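# Find the light check weight and place it on the red dish

## Task

Of four check weights, one weighs less than the rest. Use the balance to identify it: its pointer sits over white when the two pans hold equal loads and leans toward the pan holding less. The light weight must end lying flat on the red dish, and none of the other three may be on the dish. Nothing may end up inside or underneath any furniture. Apart from the weights and the dish, every object must finish resting directly on the same piece of furniture it started on. Work counts only if it stays in place without a robot holding it. At the end, open the grippers and move the arms away.

## Robot and tools

Robots: three identical i2rt Big YAM arms named arm1, arm2 and arm3. Each has six revolute joints, a two-finger gripper and a wrist camera. With joints 1 and 6 at zero and the hand level and pointing forward, the wrist camera rides on top of the hand and looks toward the fingertips. Reach is roughly 1.0 m from the joint 1 axis. Joints move at different speeds, so the hand can sweep a wide, curved path between two postures; plan clearance accordingly.

Cameras: arm1_cam_wrist, arm2_cam_wrist, arm3_cam_wrist (one per wrist), plus room_a and room_b, which are fixed in the room.

Frame: a single shared scene frame with its origin on the floor and +z up. The hand point is midway between the fingertips; the hand's z axis runs along the fingers and the fingers open and close along its y axis. Robot foot poses are not printed. Calls themselves only use joint values, not Cartesian poses.

Tool execute_actions. Argument actions: a list holding either one action or nothing (empty list = just report state and images). An action is an object keyed by robot name (arm1, arm2, arm3); each value is {"joints": {...}}. Inside joints, give absolute target values (not offsets) keyed by joint name: joint1_rad, joint2_rad, joint3_rad, joint4_rad, joint5_rad, joint6_rad in radians, and gripper_m in metres (fingertip separation). You may name any subset of arms and joints; all named motions begin at once and may finish at different moments. Omitted joints or arms are not reset and may still be driving toward an earlier target. Optional argument cameras: list of camera names, or "all"; omitted/null means all, [] means none. The result gives each robot's state and one image per requested camera, taken when the call ends; the "pictures" line lists camera order. An unknown key, unknown camera, or out-of-range number rejects the whole call and nothing moves.

Joint ranges (and tolerance counted as reaching the target):
- joint1_rad -2.879 to 2.879 (±0.045): base yaw; positive is counter-clockwise viewed from above; at 0 the arm extends the way its foot faces.
- joint2_rad 0 to 3.141 (±0.14): shoulder; 0 has the upper arm pointing back, about level; increasing raises it and then tips it forward.
- joint3_rad 0 to 3.019 (±0.09): elbow; 0 is fully folded onto the upper arm; increasing opens it.
- joint4_rad -1.692 to 1.57 (±0.055): hand pitch; positive tilts the fingers up.
- joint5_rad -1.57 to 1.57 (±0.03): hand sideways swing; positive toward the arm's right.
- joint6_rad -2.094 to 2.094 (±0.035): hand roll; positive is clockwise seen from behind the hand.
- gripper_m 0 to 0.093 (±0.003); grip force peaks near 50 to 62 N per pad, weaker on some grippers.
Example: {"arm1": {"joints": {"gripper_m": 0.05}}, "arm2": {"joints": {"joint1_rad": 0.3}}}.

Tool wait: seconds from 0 to 10. Commands nothing new; the scene keeps running and the result matches an empty execute_actions.

Tool zoom_image: camera (one of the five names) and region [x0, y0, x1, y1] in pixels of that camera's most recent full image, origin top-left, at most 504 by 504. Only cameras whose full image appeared in the latest result can be zoomed.

Tool finished_scene: scene, the integer number of the current scene. It ends that scene irreversibly after the arms hold the last command, and its result reports success and the next task. Replying with no tool call ends everything.

Reading results. joint_status tells how each joint of the last accepted action ended. off_target: stopped short and may still push. contact_stop or time_out: the joint abandons its target and holds where it stopped, except that after time_out a joint may keep a target (its old one, or one limited to 0.375, 0.375, 0.113, 0.225, 0.075, 0.3 rad from its position for joints 1 to 6) and keep pushing; on_its_own will list it, and it moves on if the path frees up. To relieve a push, command the joint to its reported position. "joint command not followed" (often with a cause: line) means a safety check blocked that arm's joint targets while its gripper command still ran; those joints show not_followed and the blocked targets may be retried on later actions until valid targets arrive. Calls without an action never show this line. on_its_own covers what the call did not command; "held at" is the held target, not the current position. A joint holding a load upward slowly sags. Tiny target changes may produce no motion. Stop events reported in a result cancel the remaining motion tools in that same reply.

Hazards. The arms do not halt on contact and can push very hard. A hard squeeze between two robots fails and ends the run; a hard hit may too. The self/inter-arm check can be too late and ignores fingers, gripper housings and wrist cameras; state lines never report robot-robot contact. Objects touching robots do not count. Arms do not wait for each other. Avoid drops, slips, slams, hard shoves, and knocking anything out of the work area or to the floor. Loose objects may occasionally get nudged by outside disturbances.

Motor heat. Holding loads, including while you are thinking, warms motors. A MOTOR HOT line appears at 85 °C; at 100 °C an OVER-TEMPERATURE FAULT drops that whole arm and gripper until cooled, counted as a stop. Affected keys then read limit_stop_at_motor_heat; resend targets afterward. Some heat persists into later scenes. The robot keeps acting on your last command while you compose replies, so keep replies brief and actions efficient.

Each tool is called as name(argument=value, ...), one argument or row to a line, values as JSON.

## Session

I'll start by looking at the scene.

execute_actions(
  actions=[],
)

Scene clock: 0.00 s.
arm1.joint_positions: joint1_rad=-0.339 joint2_rad=+0.399 joint3_rad=+1.330 joint4_rad=-1.595 joint5_rad=-0.008 joint6_rad=+0.731 gripper_m=+0.095
arm1.joint_status: not commanded
arm1.hand: x=+1.0189 y=-0.2700 z=+1.2670 quat_wxyz=(-0.308, +0.043, -0.899, -0.307) (m; scene frame)
arm2.joint_positions: joint1_rad=+0.408 joint2_rad=+0.259 joint3_rad=+1.650 joint4_rad=-1.227 joint5_rad=-0.268 joint6_rad=+0.337 gripper_m=+0.094
arm2.joint_status: not commanded
arm2.hand: x=+0.0780 y=-0.0474 z=+1.6064 quat_wxyz=(-0.370, +0.449, -0.470, -0.664) (m; scene frame)
arm3.joint_positions: joint1_rad=-0.087 joint2_rad=+0.302 joint3_rad=+1.430 joint4_rad=-1.249 joint5_rad=+0.128 joint6_rad=-0.517 gripper_m=+0.095
arm3.joint_status: not commanded
arm3.hand: x=-0.9975 y=+0.4595 z=+1.3990 quat_wxyz=(-0.647, +0.515, -0.542, -0.150) (m; scene frame)
pictures: arm1_cam_wrist, arm2_cam_wrist, arm3_cam_wrist, room_a, room_b
Images, in order (width x height): arm1_cam_wrist 504x504, arm2_cam_wrist 504x504, arm3_cam_wrist 504x504, room_a 672x504, room_b 672x504.

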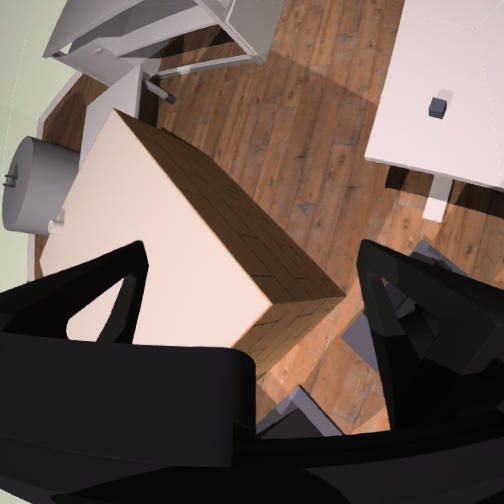

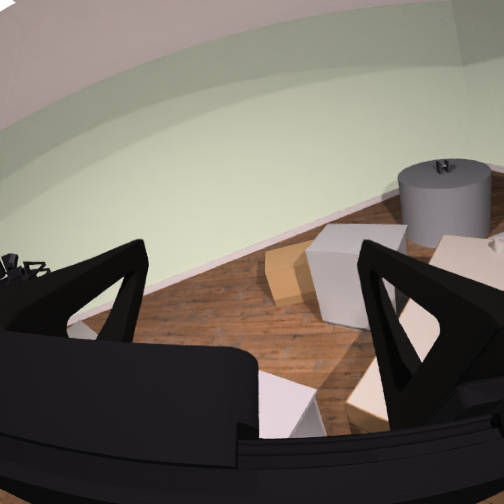

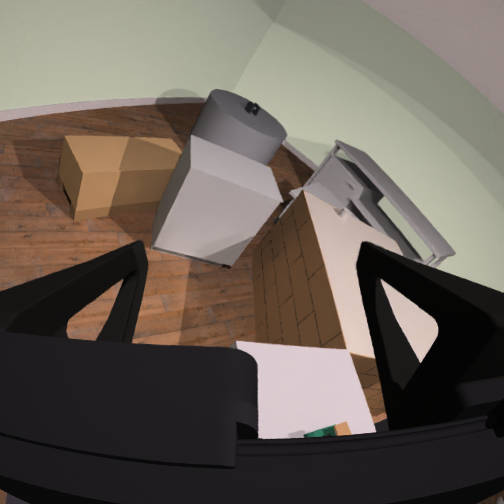

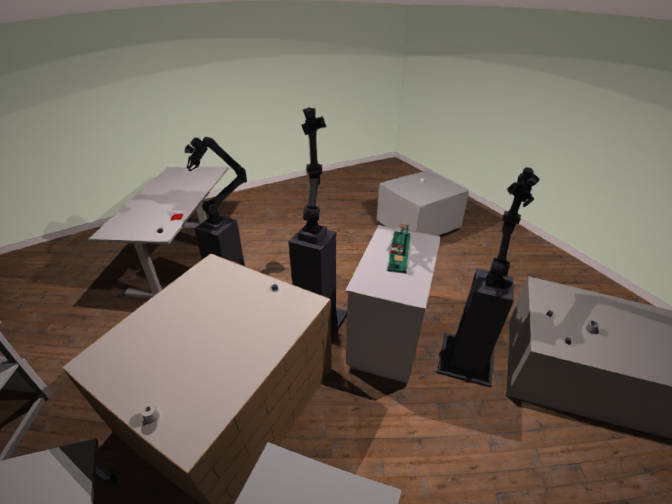

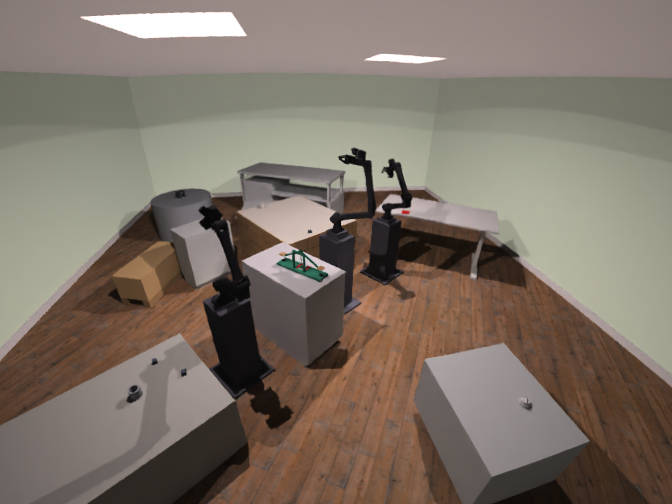

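zoom_image(
  camera="room_a",
  region=[340, 200, 480, 305],
)

zoom_image(
  camera="room_b",
  region=[230, 200, 390, 320],
)

zoom_image(
  camera="room_a",
  region=[480, 260, 672, 404],
)

zoom_image(
  camera="room_a",
  region=[80, 130, 340, 325],
)

Region (340, 200, 480, 305) of room_a's 672x504 image, scaled by 3.600, with more detail than that image has; it fills the top 378 rows of this view, and the rest is white.

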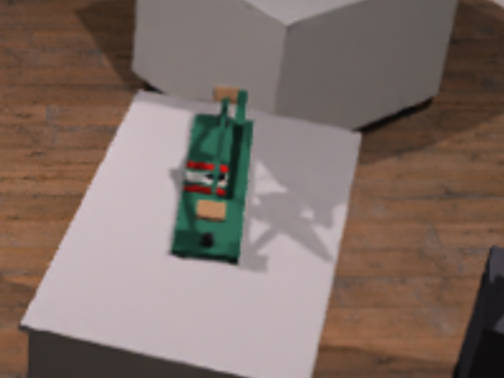

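Region (230, 200, 390, 320) of room_b's 672x504 image, scaled by 3.150, with more detail than that image has; it fills the top 378 rows of this view, and the rest is white.

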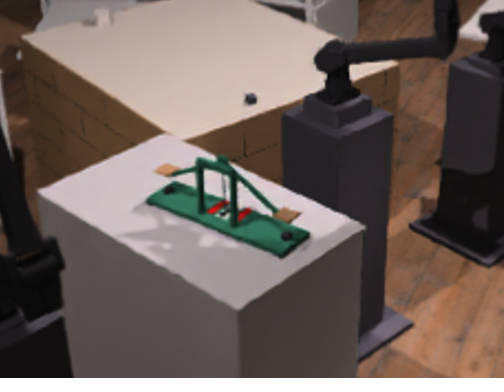

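Region (480, 260, 672, 404) of room_a's 672x504 image, scaled by 2.625, with more detail than that image has; it fills the top 378 rows of this view, and the rest is white.

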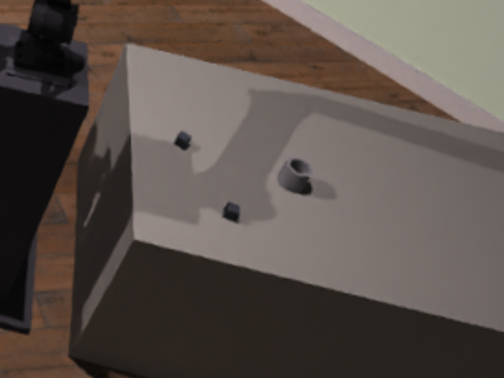

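Region (80, 130, 340, 325) of room_a's 672x504 image, scaled by 1.938, with more detail than that image has; it fills the top 378 rows of this view, and the rest is white.

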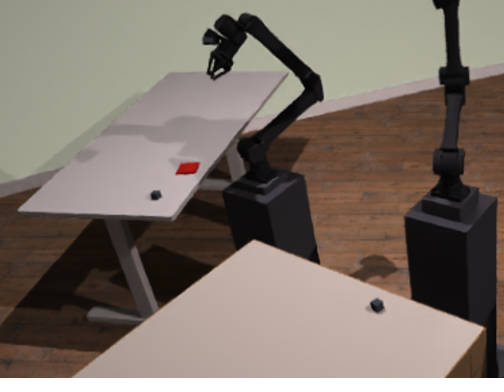

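execute_actions(
  actions=[
    {"arm1": {"joints": {"joint1_rad": -1.2, "joint2_rad": 1.2, "joint3_rad": 1.2, "joint4_rad": -1.2, "joint5_rad": 0, "joint6_rad": 0}}, "arm2": {"joints": {"joint1_rad": -0.4, "joint2_rad": 1.2, "joint3_rad": 1.2, "joint4_rad": -1.2, "joint5_rad": 0, "joint6_rad": 0}}, "arm3": {"joints": {"joint1_rad": 1.4, "joint2_rad": 1.2, "joint3_rad": 1.2, "joint4_rad": -1.2, "joint5_rad": 0, "joint6_rad": 0}}},
  ],
)

Scene clock: 5.23 s.
arm1.joint_positions: joint1_rad=-1.201 joint2_rad=+1.207 joint3_rad=+1.190 joint4_rad=-1.214 joint5_rad=-0.001 joint6_rad=+0.007 gripper_m=+0.095
arm1.joint_status: all done
arm1.hand: x=+1.3503 y=-0.3770 z=+1.0415 quat_wxyz=(-0.167, -0.022, -0.986, +0.005) (m; scene frame)
arm2.joint_positions: joint1_rad=-0.398 joint2_rad=+1.192 joint3_rad=+1.184 joint4_rad=-1.208 joint5_rad=+0.000 joint6_rad=+0.010 gripper_m=+0.094
arm2.joint_status: all done
arm2.hand: x=+0.4235 y=+0.2525 z=+1.1694 quat_wxyz=(-0.161, +0.356, -0.918, -0.064) (m; scene frame)
arm3.joint_positions: joint1_rad=+1.402 joint2_rad=+1.205 joint3_rad=+1.196 joint4_rad=-1.208 joint5_rad=+0.000 joint6_rad=-0.012 gripper_m=+0.095
arm3.joint_status: all done
arm3.hand: x=-1.4136 y=+0.6048 z=+1.0491 quat_wxyz=(-0.048, +0.951, -0.255, -0.169) (m; scene frame)
pictures: arm1_cam_wrist, arm2_cam_wrist, arm3_cam_wrist, room_a, room_b
Images, in order (width x height): arm1_cam_wrist 504x504, arm2_cam_wrist 504x504, arm3_cam_wrist 504x504, room_a 672x504, room_b 672x504.

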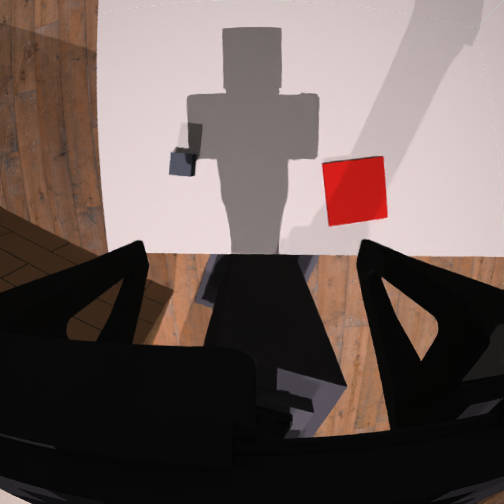

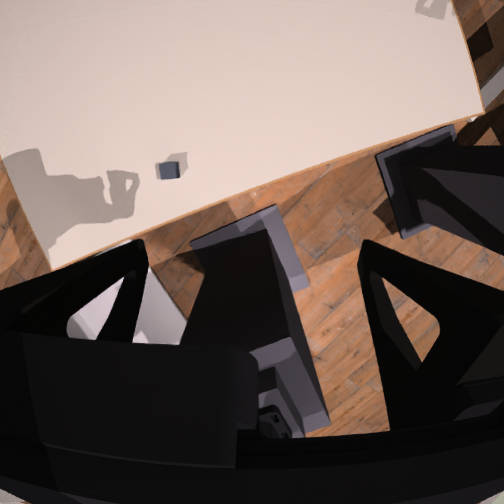

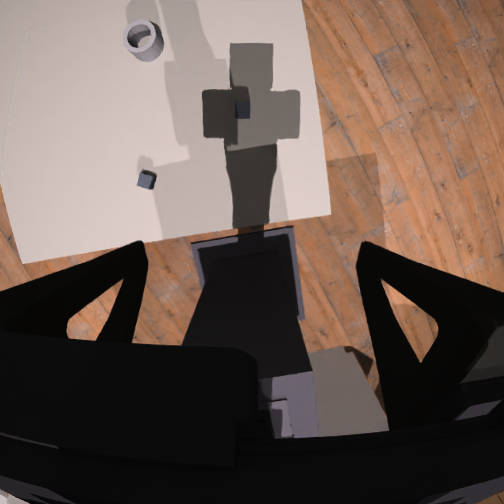

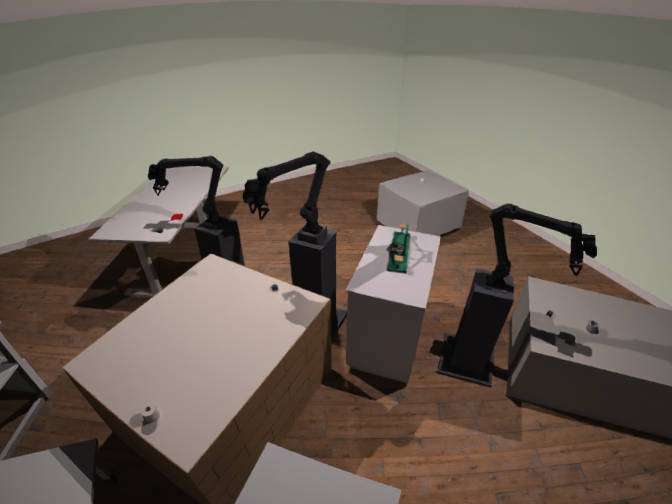

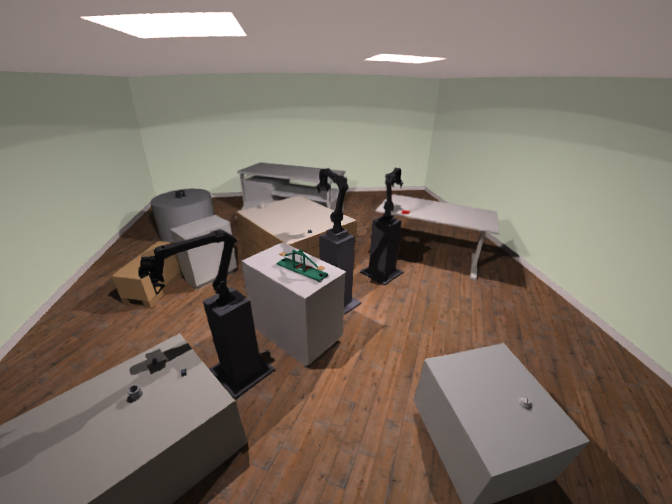

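execute_actions(
  actions=[
    {"arm1": {"joints": {"joint1_rad": -0.885, "joint2_rad": 1.673, "joint3_rad": 1.306, "joint4_rad": -1.204}}, "arm2": {"joints": {"joint1_rad": 0.055, "joint2_rad": 1.794, "joint3_rad": 1.259, "joint4_rad": -1.036}}, "arm3": {"joints": {"joint1_rad": 1.43, "joint2_rad": 2.0, "joint3_rad": 1.586, "joint4_rad": -1.156}}},
  ],
)

Scene clock: 17.53 s.
arm1.joint_positions: joint1_rad=-0.875 joint2_rad=+1.677 joint3_rad=+1.292 joint4_rad=-1.212 joint5_rad=+0.000 joint6_rad=+0.006 gripper_m=+0.095
arm1.joint_status: all done
arm1.hand: x=+1.3935 y=-0.2270 z=+0.8807 quat_wxyz=(+0.015, +0.140, -0.990, +0.004) (m; scene frame)
arm2.joint_positions: joint1_rad=+0.066 joint2_rad=+1.811 joint3_rad=+1.225 joint4_rad=-1.046 joint5_rad=-0.001 joint6_rad=+0.008 gripper_m=+0.094
arm2.joint_status: all done
arm2.hand: x=+0.2891 y=+0.4216 z=+0.9211 quat_wxyz=(+0.028, +0.566, -0.824, +0.017) (m; scene frame)
arm3.joint_positions: joint1_rad=+1.426 joint2_rad=+2.003 joint3_rad=+1.564 joint4_rad=-1.159 joint5_rad=+0.000 joint6_rad=-0.011 gripper_m=+0.095
arm3.joint_status: all done
arm3.hand: x=-1.5613 y=+0.6768 z=+0.8124 quat_wxyz=(+0.003, +0.969, -0.248, +0.014) (m; scene frame)
pictures: arm1_cam_wrist, arm2_cam_wrist, arm3_cam_wrist, room_a, room_b
Images, in order (width x height): arm1_cam_wrist 504x504, arm2_cam_wrist 504x504, arm3_cam_wrist 504x504, room_a 672x504, room_b 672x504.

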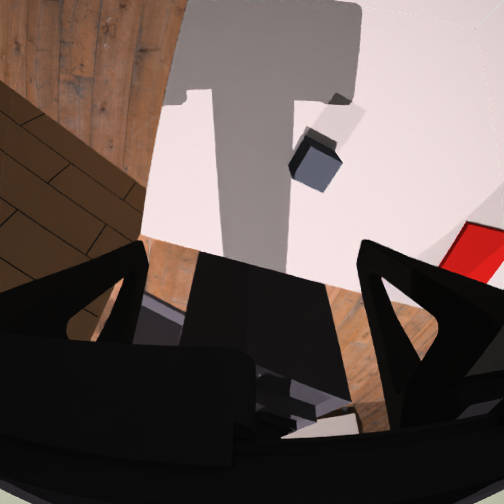

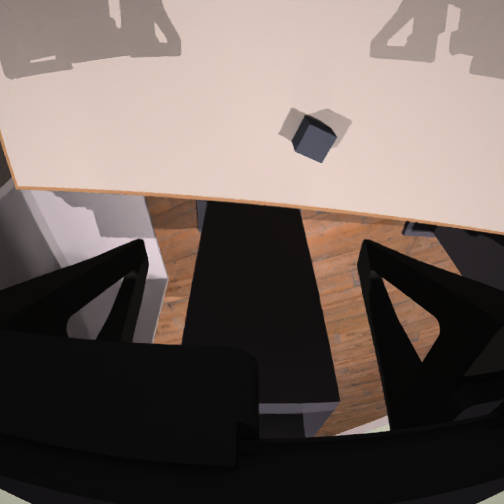

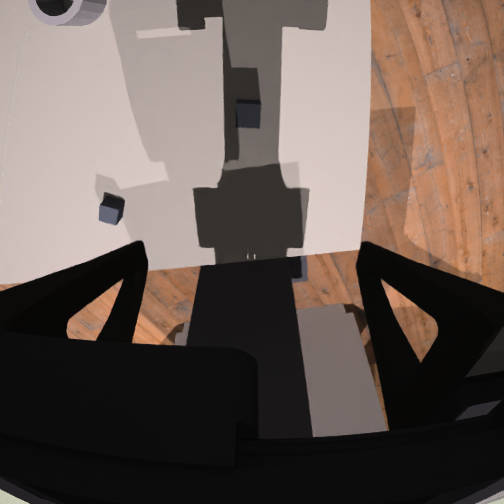

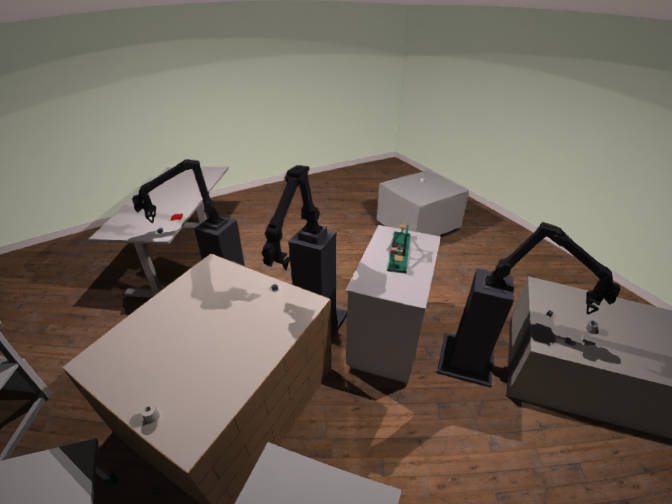

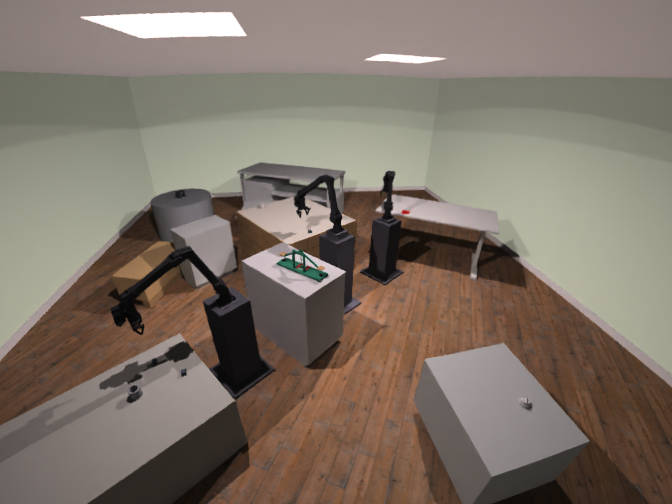

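zoom_image(
  camera="arm3_cam_wrist",
  region=[60, 60, 312, 270],
)

zoom_image(
  camera="arm1_cam_wrist",
  region=[252, 80, 504, 300],
)

zoom_image(
  camera="arm2_cam_wrist",
  region=[230, 80, 398, 248],
)

Region (60, 60, 312, 270) of arm3_cam_wrist's 504x504 image, scaled by 2.000, with more detail than that image has.

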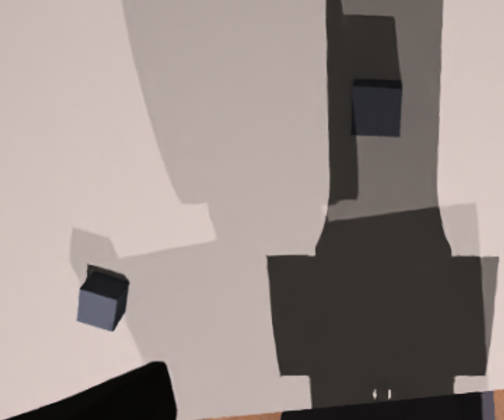

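Region (252, 80, 504, 300) of arm1_cam_wrist's 504x504 image, scaled by 2.000, with more detail than that image has; it fills the top 440 rows of this view, and the rest is white.

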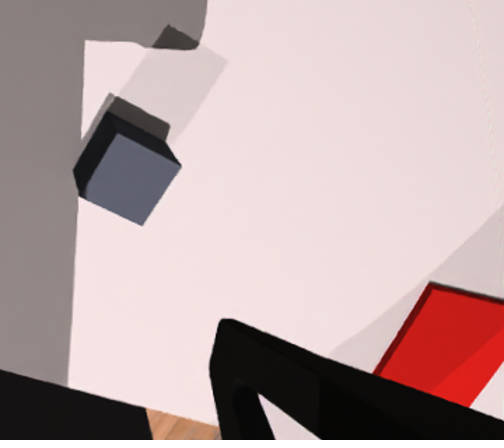

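Region (230, 80, 398, 248) of arm2_cam_wrist's 504x504 image, scaled by 3.000, with more detail than that image has.

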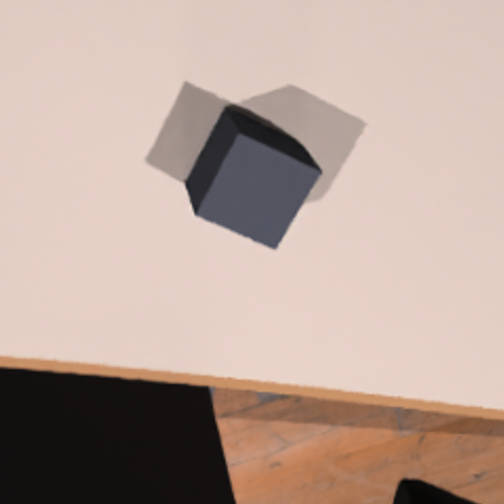

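execute_actions(
  actions=[
    {"arm1": {"joints": {"joint1_rad": -0.986, "joint2_rad": 1.708, "joint3_rad": 1.176, "joint4_rad": -1.013, "joint6_rad": 0.36}}, "arm2": {"joints": {"joint1_rad": -0.065, "joint2_rad": 1.962, "joint3_rad": 1.08, "joint4_rad": -0.655, "joint6_rad": 0.34}}, "arm3": {"joints": {"joint1_rad": 1.436, "joint2_rad": 2.287, "joint3_rad": 1.458, "joint4_rad": -0.714}}},
  ],
  cameras=["arm1_cam_wrist", "arm2_cam_wrist", "arm3_cam_wrist"],
)

Scene clock: 33.53 s.
arm1.joint_positions: joint1_rad=-0.996 joint2_rad=+1.700 joint3_rad=+1.170 joint4_rad=-1.028 joint5_rad=+0.000 joint6_rad=+0.352 gripper_m=+0.095
arm1.joint_status: all done
arm1.hand: x=+1.3997 y=-0.2848 z=+0.8286 quat_wxyz=(-0.004, -0.094, -0.996, +0.001) (m; scene frame)
arm2.joint_positions: joint1_rad=-0.076 joint2_rad=+1.976 joint3_rad=+1.068 joint4_rad=-0.670 joint5_rad=+0.000 joint6_rad=+0.329 gripper_m=+0.094
arm2.joint_status: all done
arm2.hand: x=+0.3442 y=+0.3801 z=+0.8003 quat_wxyz=(+0.005, +0.362, -0.932, +0.003) (m; scene frame)
arm3.joint_positions: joint1_rad=+1.429 joint2_rad=+2.287 joint3_rad=+1.441 joint4_rad=-0.726 joint5_rad=+0.000 joint6_rad=-0.011 gripper_m=+0.095
arm3.joint_status: all done
arm3.hand: x=-1.5561 y=+0.6724 z=+0.6144 quat_wxyz=(-0.001, +0.969, -0.246, +0.001) (m; scene frame)
pictures: arm1_cam_wrist, arm2_cam_wrist, arm3_cam_wrist
Images, in order (width x height): arm1_cam_wrist 504x504, arm2_cam_wrist 504x504, arm3_cam_wrist 504x504.

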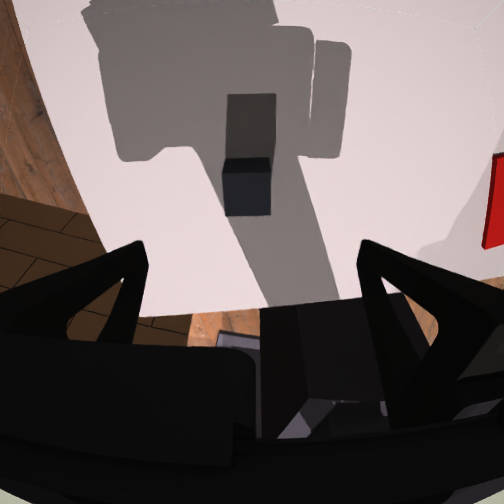

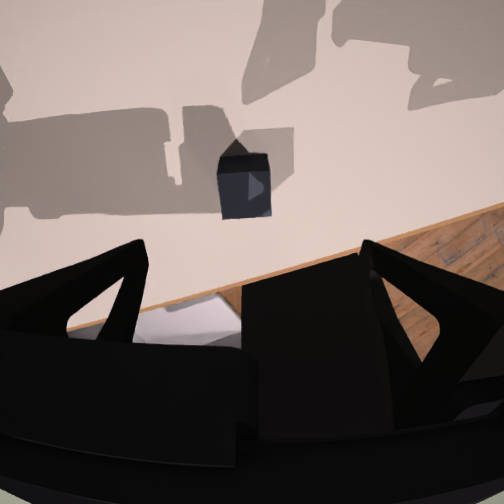

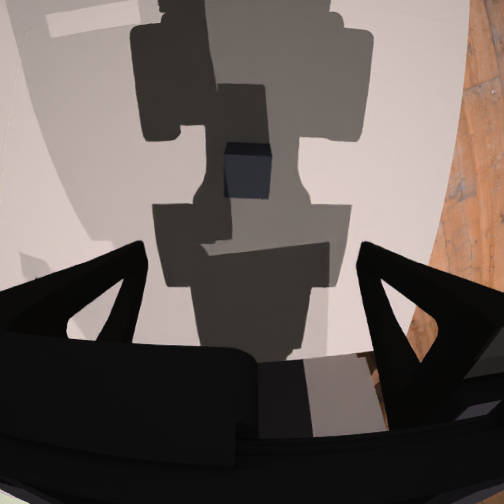

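The model works well. Let me zoom for accurate measurement.

zoom_image(
  camera="arm3_cam_wrist",
  region=[168, 110, 336, 278],
)

zoom_image(
  camera="arm2_cam_wrist",
  region=[168, 110, 336, 278],
)

zoom_image(
  camera="arm1_cam_wrist",
  region=[168, 110, 336, 278],
)

Region (168, 110, 336, 278) of arm3_cam_wrist's 504x504 image, scaled by 3.000, with more detail than that image has.

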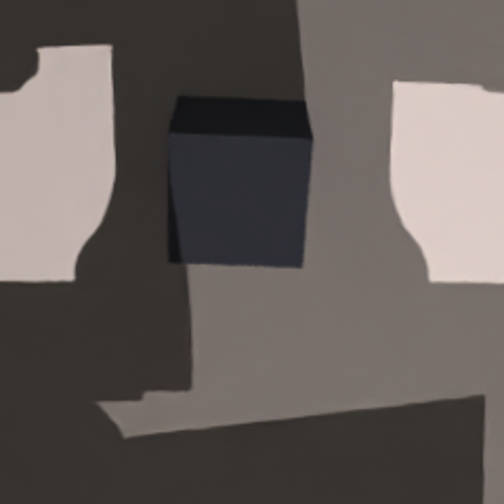

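Region (168, 110, 336, 278) of arm2_cam_wrist's 504x504 image, scaled by 3.000, with more detail than that image has.

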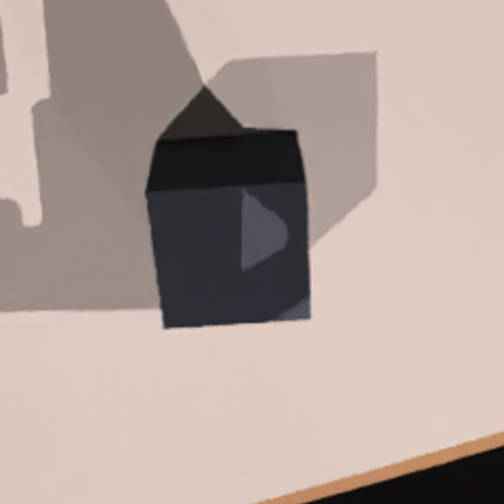

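Region (168, 110, 336, 278) of arm1_cam_wrist's 504x504 image, scaled by 3.000, with more detail than that image has.

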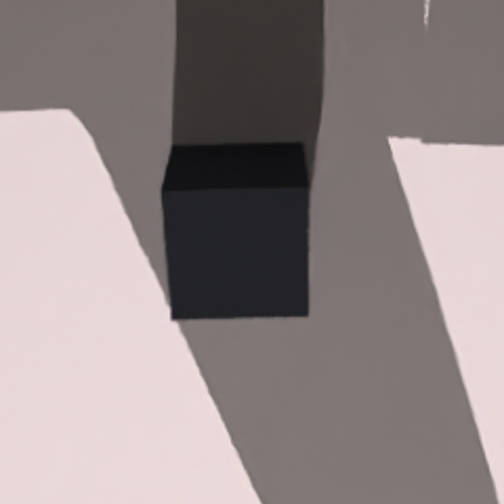

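execute_actions(
  actions=[
    {"arm1": {"joints": {"joint2_rad": 1.817, "joint3_rad": 1.13, "joint4_rad": -0.86, "gripper_m": 0.06}}, "arm2": {"joints": {"joint2_rad": 2.096, "joint3_rad": 1.11, "joint4_rad": -0.534, "joint6_rad": 0.27, "gripper_m": 0.06}}, "arm3": {"joints": {"joint2_rad": 2.455, "joint3_rad": 1.532, "joint4_rad": -0.613, "gripper_m": 0.06}}},
  ],
  cameras=["arm1_cam_wrist", "arm2_cam_wrist", "arm3_cam_wrist"],
)

Scene clock: 40.40 s.
arm1.joint_positions: joint1_rad=-0.996 joint2_rad=+1.822 joint3_rad=+1.124 joint4_rad=-0.875 joint5_rad=+0.000 joint6_rad=+0.353 gripper_m=+0.060
arm1.joint_status: all done
arm1.hand: x=+1.4025 y=-0.2846 z=+0.7596 quat_wxyz=(+0.003, -0.094, -0.996, +0.003) (m; scene frame)
arm2.joint_positions: joint1_rad=-0.076 joint2_rad=+2.108 joint3_rad=+1.082 joint4_rad=-0.549 joint5_rad=+0.000 joint6_rad=+0.280 gripper_m=+0.060
arm2.joint_status: all done
arm2.hand: x=+0.3459 y=+0.3833 z=+0.7437 quat_wxyz=(+0.004, +0.385, -0.923, +0.002) (m; scene frame)
arm3.joint_positions: joint1_rad=+1.429 joint2_rad=+2.456 joint3_rad=+1.522 joint4_rad=-0.621 joint5_rad=+0.000 joint6_rad=-0.011 gripper_m=+0.060
arm3.joint_status: all done
arm3.hand: x=-1.5688 y=+0.6797 z=+0.5397 quat_wxyz=(-0.003, +0.969, -0.246, -0.007) (m; scene frame)
pictures: arm1_cam_wrist, arm2_cam_wrist, arm3_cam_wrist
Images, in order (width x height): arm1_cam_wrist 504x504, arm2_cam_wrist 504x504, arm3_cam_wrist 504x504.

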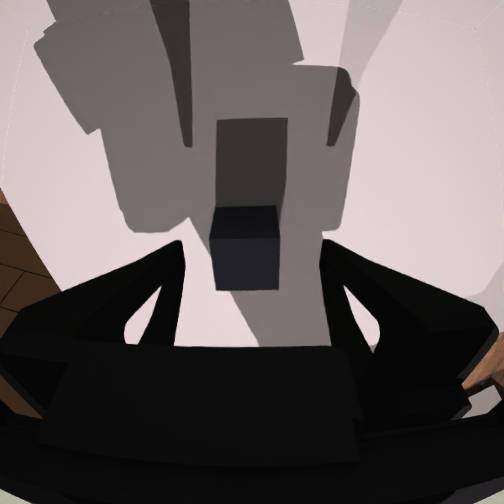

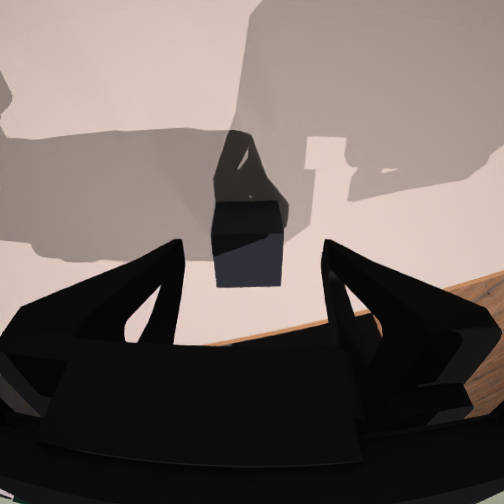

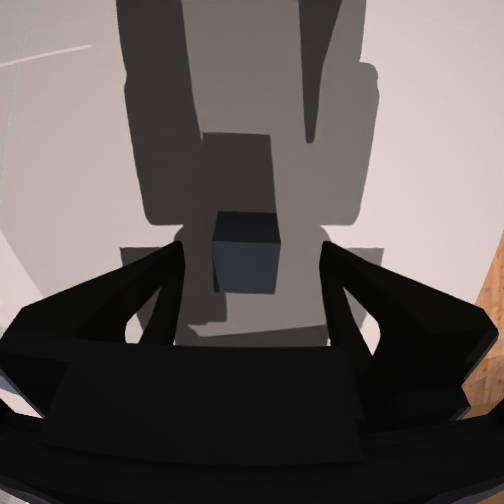

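zoom_image(
  camera="arm3_cam_wrist",
  region=[148, 120, 358, 330],
)

zoom_image(
  camera="arm2_cam_wrist",
  region=[148, 120, 358, 330],
)

zoom_image(
  camera="arm1_cam_wrist",
  region=[148, 120, 358, 330],
)

Region (148, 120, 358, 330) of arm3_cam_wrist's 504x504 image, scaled by 2.400, with more detail than that image has.

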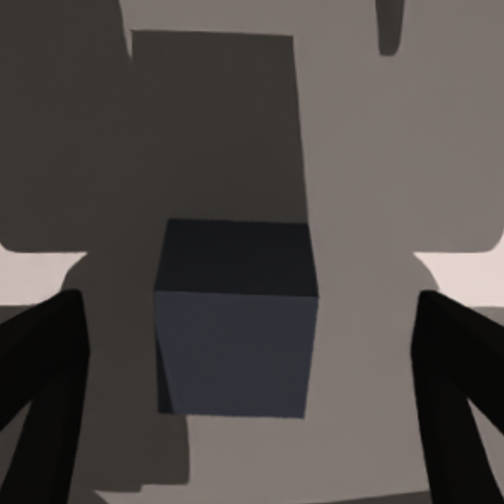

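Region (148, 120, 358, 330) of arm2_cam_wrist's 504x504 image, scaled by 2.400, with more detail than that image has.

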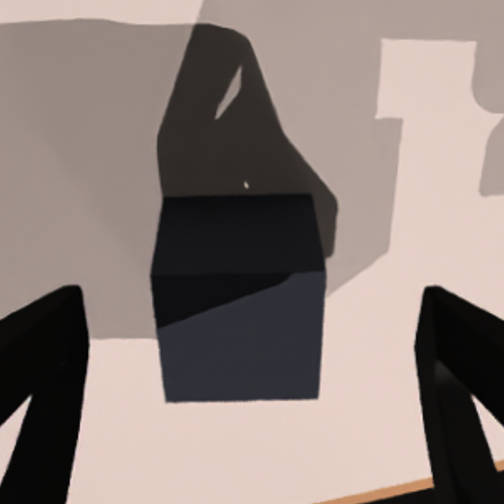

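Region (148, 120, 358, 330) of arm1_cam_wrist's 504x504 image, scaled by 2.400, with more detail than that image has.

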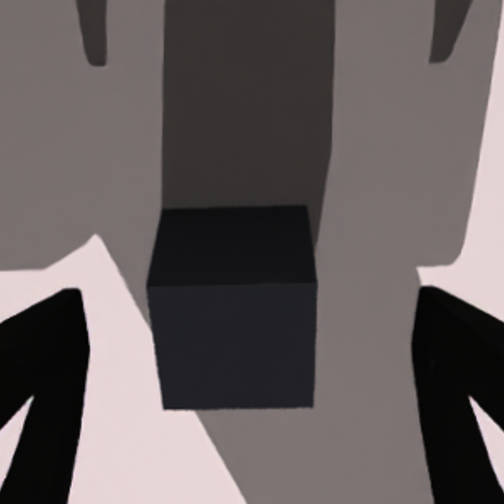

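execute_actions(
  actions=[
    {"arm1": {"joints": {"joint2_rad": 1.852, "gripper_m": 0.045}}, "arm2": {"joints": {"joint2_rad": 2.125, "joint4_rad": -0.509, "gripper_m": 0.045}}, "arm3": {"joints": {"joint2_rad": 2.488, "gripper_m": 0.045}}},
  ],
  cameras=["arm1_cam_wrist", "arm2_cam_wrist", "arm3_cam_wrist"],
)

Scene clock: 45.37 s.
arm1.joint_positions: joint1_rad=-0.996 joint2_rad=+1.831 joint3_rad=+1.124 joint4_rad=-0.875 joint5_rad=+0.000 joint6_rad=+0.353 gripper_m=+0.045
arm1.joint_status: all done
arm1.hand: x=+1.4012 y=-0.2849 z=+0.7554 quat_wxyz=(+0.007, -0.094, -0.996, +0.004) (m; scene frame)
arm2.joint_positions: joint1_rad=-0.076 joint2_rad=+2.114 joint3_rad=+1.082 joint4_rad=-0.525 joint5_rad=+0.000 joint6_rad=+0.280 gripper_m=+0.045
arm2.joint_status: all done
arm2.hand: x=+0.3480 y=+0.3871 z=+0.7413 quat_wxyz=(-0.003, +0.385, -0.923, -0.003) (m; scene frame)
arm3.joint_positions: joint1_rad=+1.429 joint2_rad=+2.457 joint3_rad=+1.522 joint4_rad=-0.621 joint5_rad=+0.000 joint6_rad=-0.011 gripper_m=+0.045
arm3.joint_status: all done
arm3.hand: x=-1.5682 y=+0.6793 z=+0.5386 quat_wxyz=(-0.003, +0.969, -0.246, -0.006) (m; scene frame)
pictures: arm1_cam_wrist, arm2_cam_wrist, arm3_cam_wrist
Images, in order (width x height): arm1_cam_wrist 504x504, arm2_cam_wrist 504x504, arm3_cam_wrist 504x504.

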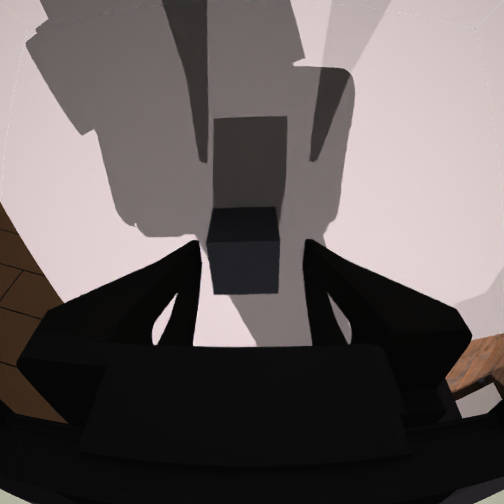

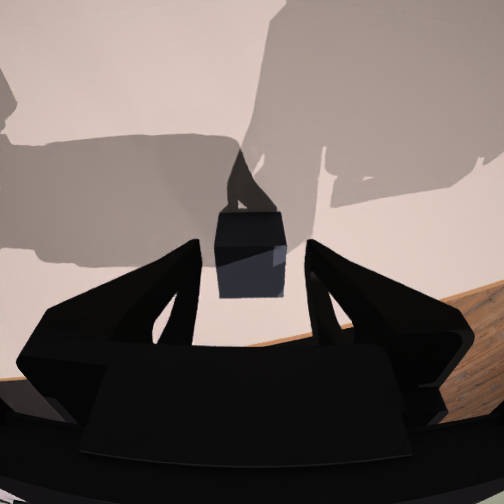

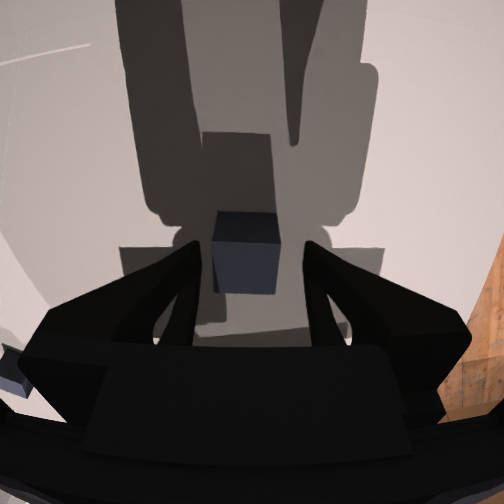

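execute_actions(
  actions=[
    {"arm1": {"joints": {"joint2_rad": 1.872}}, "arm2": {"joints": {"joint2_rad": 2.147}}, "arm3": {"joints": {"joint2_rad": 2.508}}},
  ],
  cameras=[],
)

Scene clock: 46.97 s.
arm1.joint_positions: joint1_rad=-0.996 joint2_rad=+1.854 joint3_rad=+1.124 joint4_rad=-0.875 joint5_rad=+0.000 joint6_rad=+0.353 gripper_m=+0.045
arm1.joint_status: all done
arm1.hand: x=+1.3976 y=-0.2855 z=+0.7448 quat_wxyz=(+0.019, -0.094, -0.995, +0.007) (m; scene frame)
arm2.joint_positions: joint1_rad=-0.076 joint2_rad=+2.141 joint3_rad=+1.082 joint4_rad=-0.524 joint5_rad=+0.000 joint6_rad=+0.280 gripper_m=+0.045
arm2.joint_status: all done
arm2.hand: x=+0.3442 y=+0.3802 z=+0.7290 quat_wxyz=(+0.008, +0.385, -0.923, +0.005) (m; scene frame)
arm3.joint_positions: joint1_rad=+1.429 joint2_rad=+2.485 joint3_rad=+1.522 joint4_rad=-0.621 joint5_rad=+0.000 joint6_rad=-0.011 gripper_m=+0.045
arm3.joint_status: all done
arm3.hand: x=-1.5591 y=+0.6743 z=+0.5230 quat_wxyz=(+0.001, +0.969, -0.246, +0.007) (m; scene frame)
pictures: none
No camera images: the call's "cameras" was empty. Leave "cameras" out to get every camera's image.

All at target heights. Close grippers.

execute_actions(
  actions=[
    {"arm1": {"joints": {"gripper_m": 0.02}}, "arm2": {"joints": {"gripper_m": 0.02}}, "arm3": {"joints": {"gripper_m": 0.02}}},
  ],
  cameras=["arm1_cam_wrist", "arm2_cam_wrist", "arm3_cam_wrist"],
)

Scene clock: 47.83 s.
arm1.joint_positions: joint1_rad=-0.995 joint2_rad=+1.854 joint3_rad=+1.124 joint4_rad=-0.873 joint5_rad=-0.001 joint6_rad=+0.354 gripper_m=+0.029
arm1.joint_status: gripper_m off_target (ended at +0.029, target +0.020)
arm1.hand: x=+1.3981 y=-0.2850 z=+0.7448 quat_wxyz=(+0.018, -0.094, -0.995, +0.007) (m; scene frame)
arm2.joint_positions: joint1_rad=-0.076 joint2_rad=+2.141 joint3_rad=+1.082 joint4_rad=-0.522 joint5_rad=-0.001 joint6_rad=+0.279 gripper_m=+0.029
arm2.joint_status: gripper_m off_target (ended at +0.029, target +0.020)
arm2.hand: x=+0.3441 y=+0.3808 z=+0.7290 quat_wxyz=(+0.007, +0.385, -0.923, +0.004) (m; scene frame)
arm3.joint_positions: joint1_rad=+1.429 joint2_rad=+2.485 joint3_rad=+1.522 joint4_rad=-0.621 joint5_rad=-0.001 joint6_rad=-0.011 gripper_m=+0.029
arm3.joint_status: gripper_m off_target (ended at +0.029, target +0.020)
arm3.hand: x=-1.5594 y=+0.6737 z=+0.5230 quat_wxyz=(+0.002, +0.969, -0.246, +0.007) (m; scene frame)
pictures: arm1_cam_wrist, arm2_cam_wrist, arm3_cam_wrist
Images, in order (width x height): arm1_cam_wrist 504x504, arm2_cam_wrist 504x504, arm3_cam_wrist 504x504.

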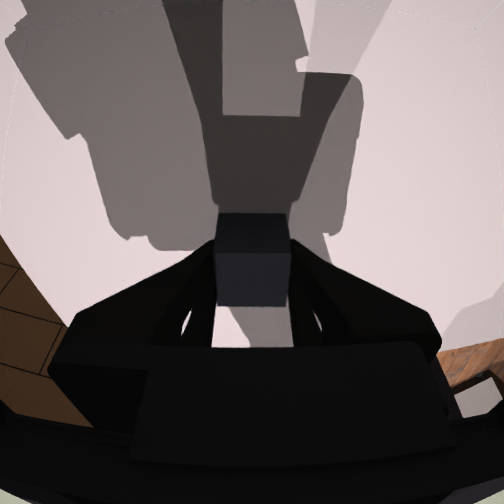

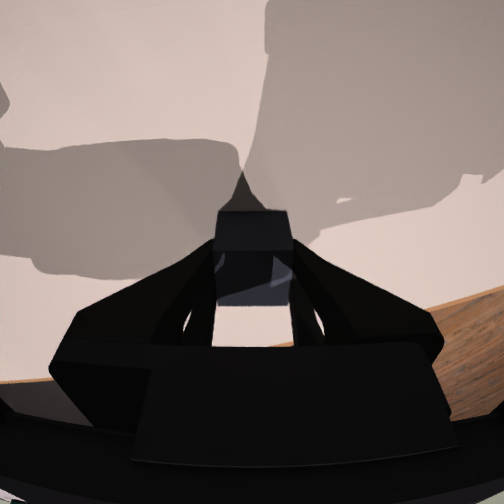

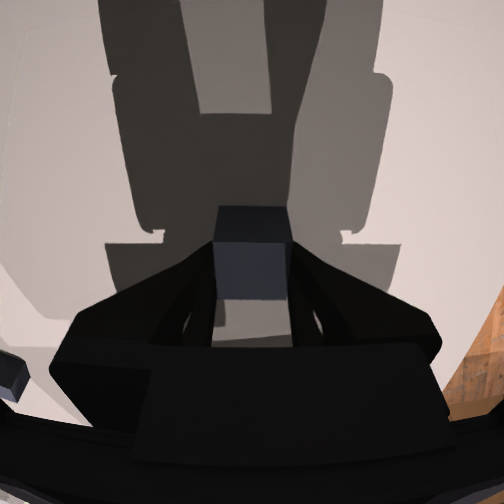

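execute_actions(
  actions=[
    {"arm1": {"joints": {"joint1_rad": -1.2, "joint2_rad": 1.66, "joint3_rad": 1.08, "joint4_rad": -0.97}}, "arm2": {"joints": {"joint1_rad": 0.7, "joint2_rad": 1.3, "joint3_rad": 1.3, "joint4_rad": -1.2, "joint6_rad": 0}}, "arm3": {"joints": {"joint1_rad": -0.3, "joint2_rad": 1.25, "joint3_rad": 1.4, "joint4_rad": -1.35}}},
  ],
  cameras=["arm2_cam_wrist", "arm3_cam_wrist", "room_a"],
)

Scene clock: 56.00 s.
arm1.joint_positions: joint1_rad=-1.208 joint2_rad=+1.651 joint3_rad=+1.062 joint4_rad=-0.958 joint5_rad=+0.002 joint6_rad=+0.354 gripper_m=+0.029
arm1.joint_status: all done
arm1.hand: x=+1.3780 y=-0.3832 z=+0.8154 quat_wxyz=(-0.010, -0.199, -0.980, +0.003) (m; scene frame)
arm2.joint_positions: joint1_rad=+0.700 joint2_rad=+1.302 joint3_rad=+1.279 joint4_rad=-1.190 joint5_rad=-0.002 joint6_rad=+0.010 gripper_m=+0.029
arm2.joint_status: all done
arm2.hand: x=-0.0024 y=+0.4097 z=+1.1715 quat_wxyz=(-0.103, +0.782, -0.598, -0.144) (m; scene frame)
arm3.joint_positions: joint1_rad=-0.305 joint2_rad=+1.244 joint3_rad=+1.402 joint4_rad=-1.338 joint5_rad=+0.003 joint6_rad=-0.009 gripper_m=+0.029
arm3.joint_status: all done
arm3.hand: x=-0.7838 y=+0.7319 z=+1.1192 quat_wxyz=(-0.176, +0.430, -0.882, -0.082) (m; scene frame)
pictures: arm2_cam_wrist, arm3_cam_wrist, room_a
Images, in order (width x height): arm2_cam_wrist 504x504, arm3_cam_wrist 504x504, room_a 672x504.

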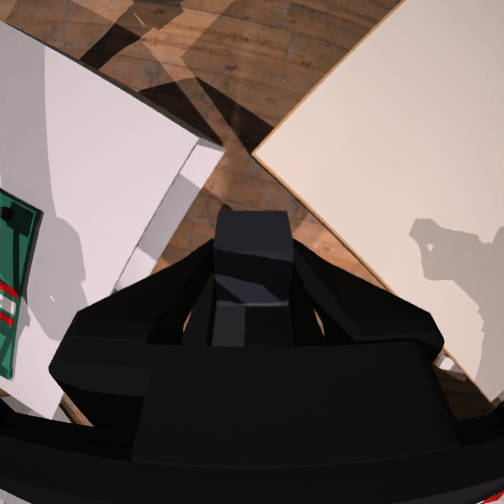

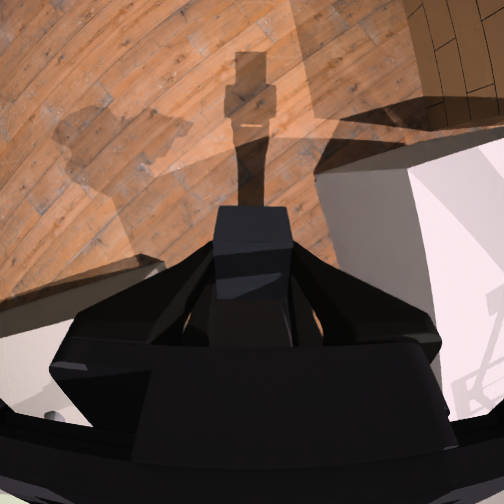

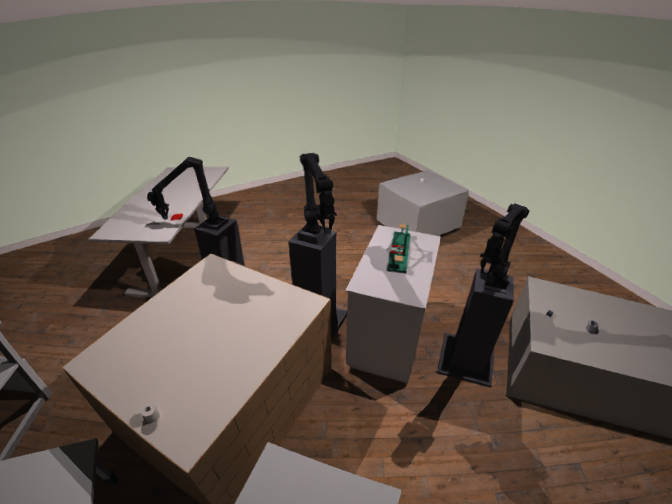

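execute_actions(
  actions=[
    {"arm1": {"joints": {"joint1_rad": -1.518}}, "arm2": {"joints": {"joint1_rad": 1.8}}, "arm3": {"joints": {"joint1_rad": -1.35}}},
  ],
)

Scene clock: 58.40 s.
arm1.joint_positions: joint1_rad=-1.526 joint2_rad=+1.651 joint3_rad=+1.062 joint4_rad=-0.958 joint5_rad=+0.002 joint6_rad=+0.354 gripper_m=+0.029
arm1.joint_status: all done
arm1.hand: x=+1.3491 y=-0.5206 z=+0.8164 quat_wxyz=(-0.011, -0.352, -0.936, +0.005) (m; scene frame)
arm2.joint_positions: joint1_rad=+1.798 joint2_rad=+1.311 joint3_rad=+1.279 joint4_rad=-1.190 joint5_rad=-0.002 joint6_rad=+0.009 gripper_m=+0.029
arm2.joint_status: all done
arm2.hand: x=-0.3258 y=+0.0617 z=+1.1705 quat_wxyz=(-0.013, +0.979, -0.102, -0.175) (m; scene frame)
arm3.joint_positions: joint1_rad=-1.353 joint2_rad=+1.248 joint3_rad=+1.402 joint4_rad=-1.338 joint5_rad=+0.001 joint6_rad=-0.009 gripper_m=+0.029
arm3.joint_status: all done
arm3.hand: x=-0.6242 y=+0.3265 z=+1.1175 quat_wxyz=(-0.192, -0.069, -0.979, +0.015) (m; scene frame)
pictures: arm1_cam_wrist, arm2_cam_wrist, arm3_cam_wrist, room_a, room_b
Images, in order (width x height): arm1_cam_wrist 504x504, arm2_cam_wrist 504x504, arm3_cam_wrist 504x504, room_a 672x504, room_b 672x504.

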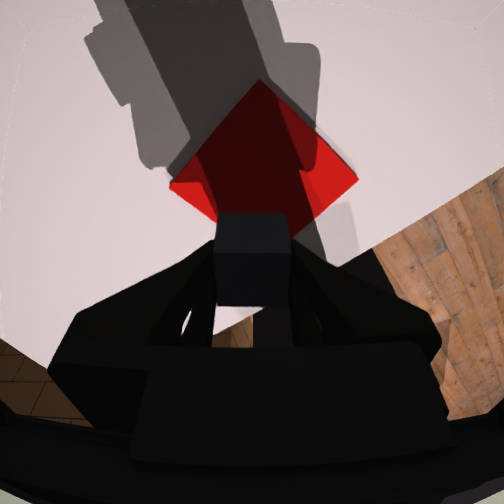

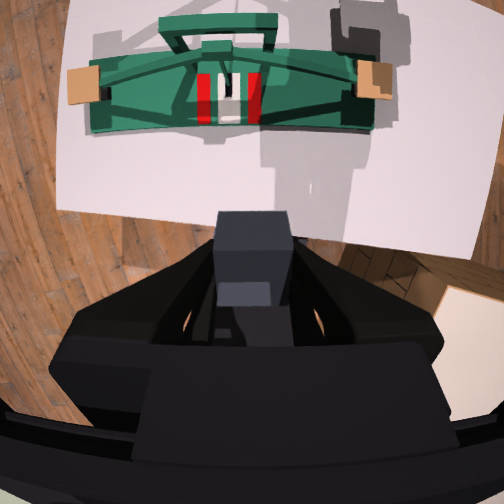

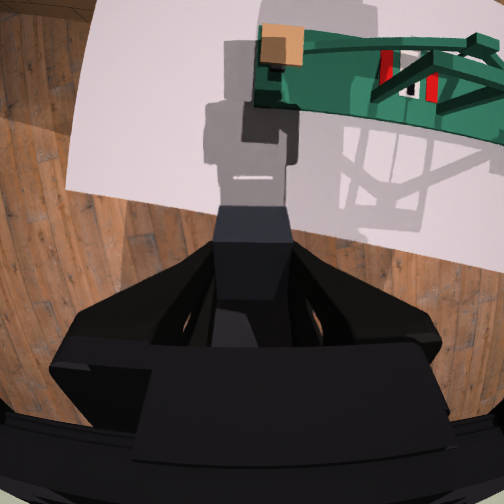

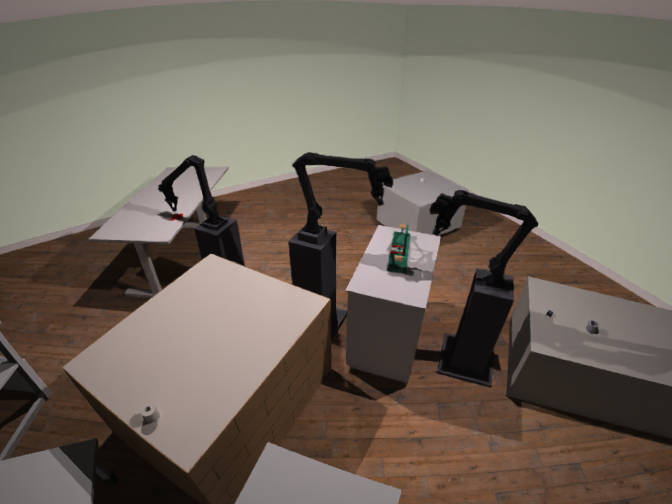

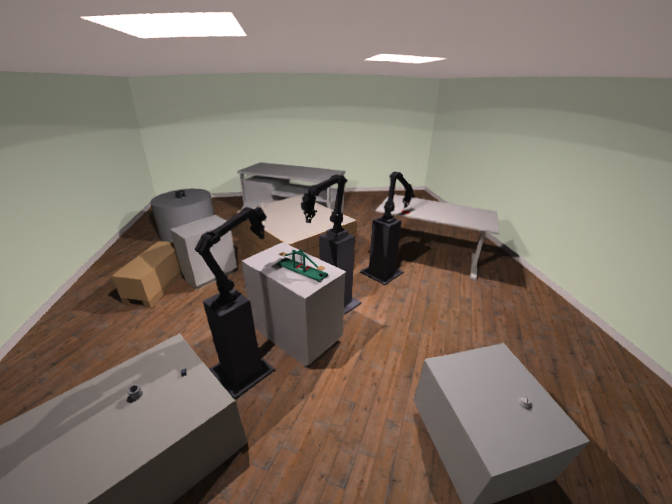

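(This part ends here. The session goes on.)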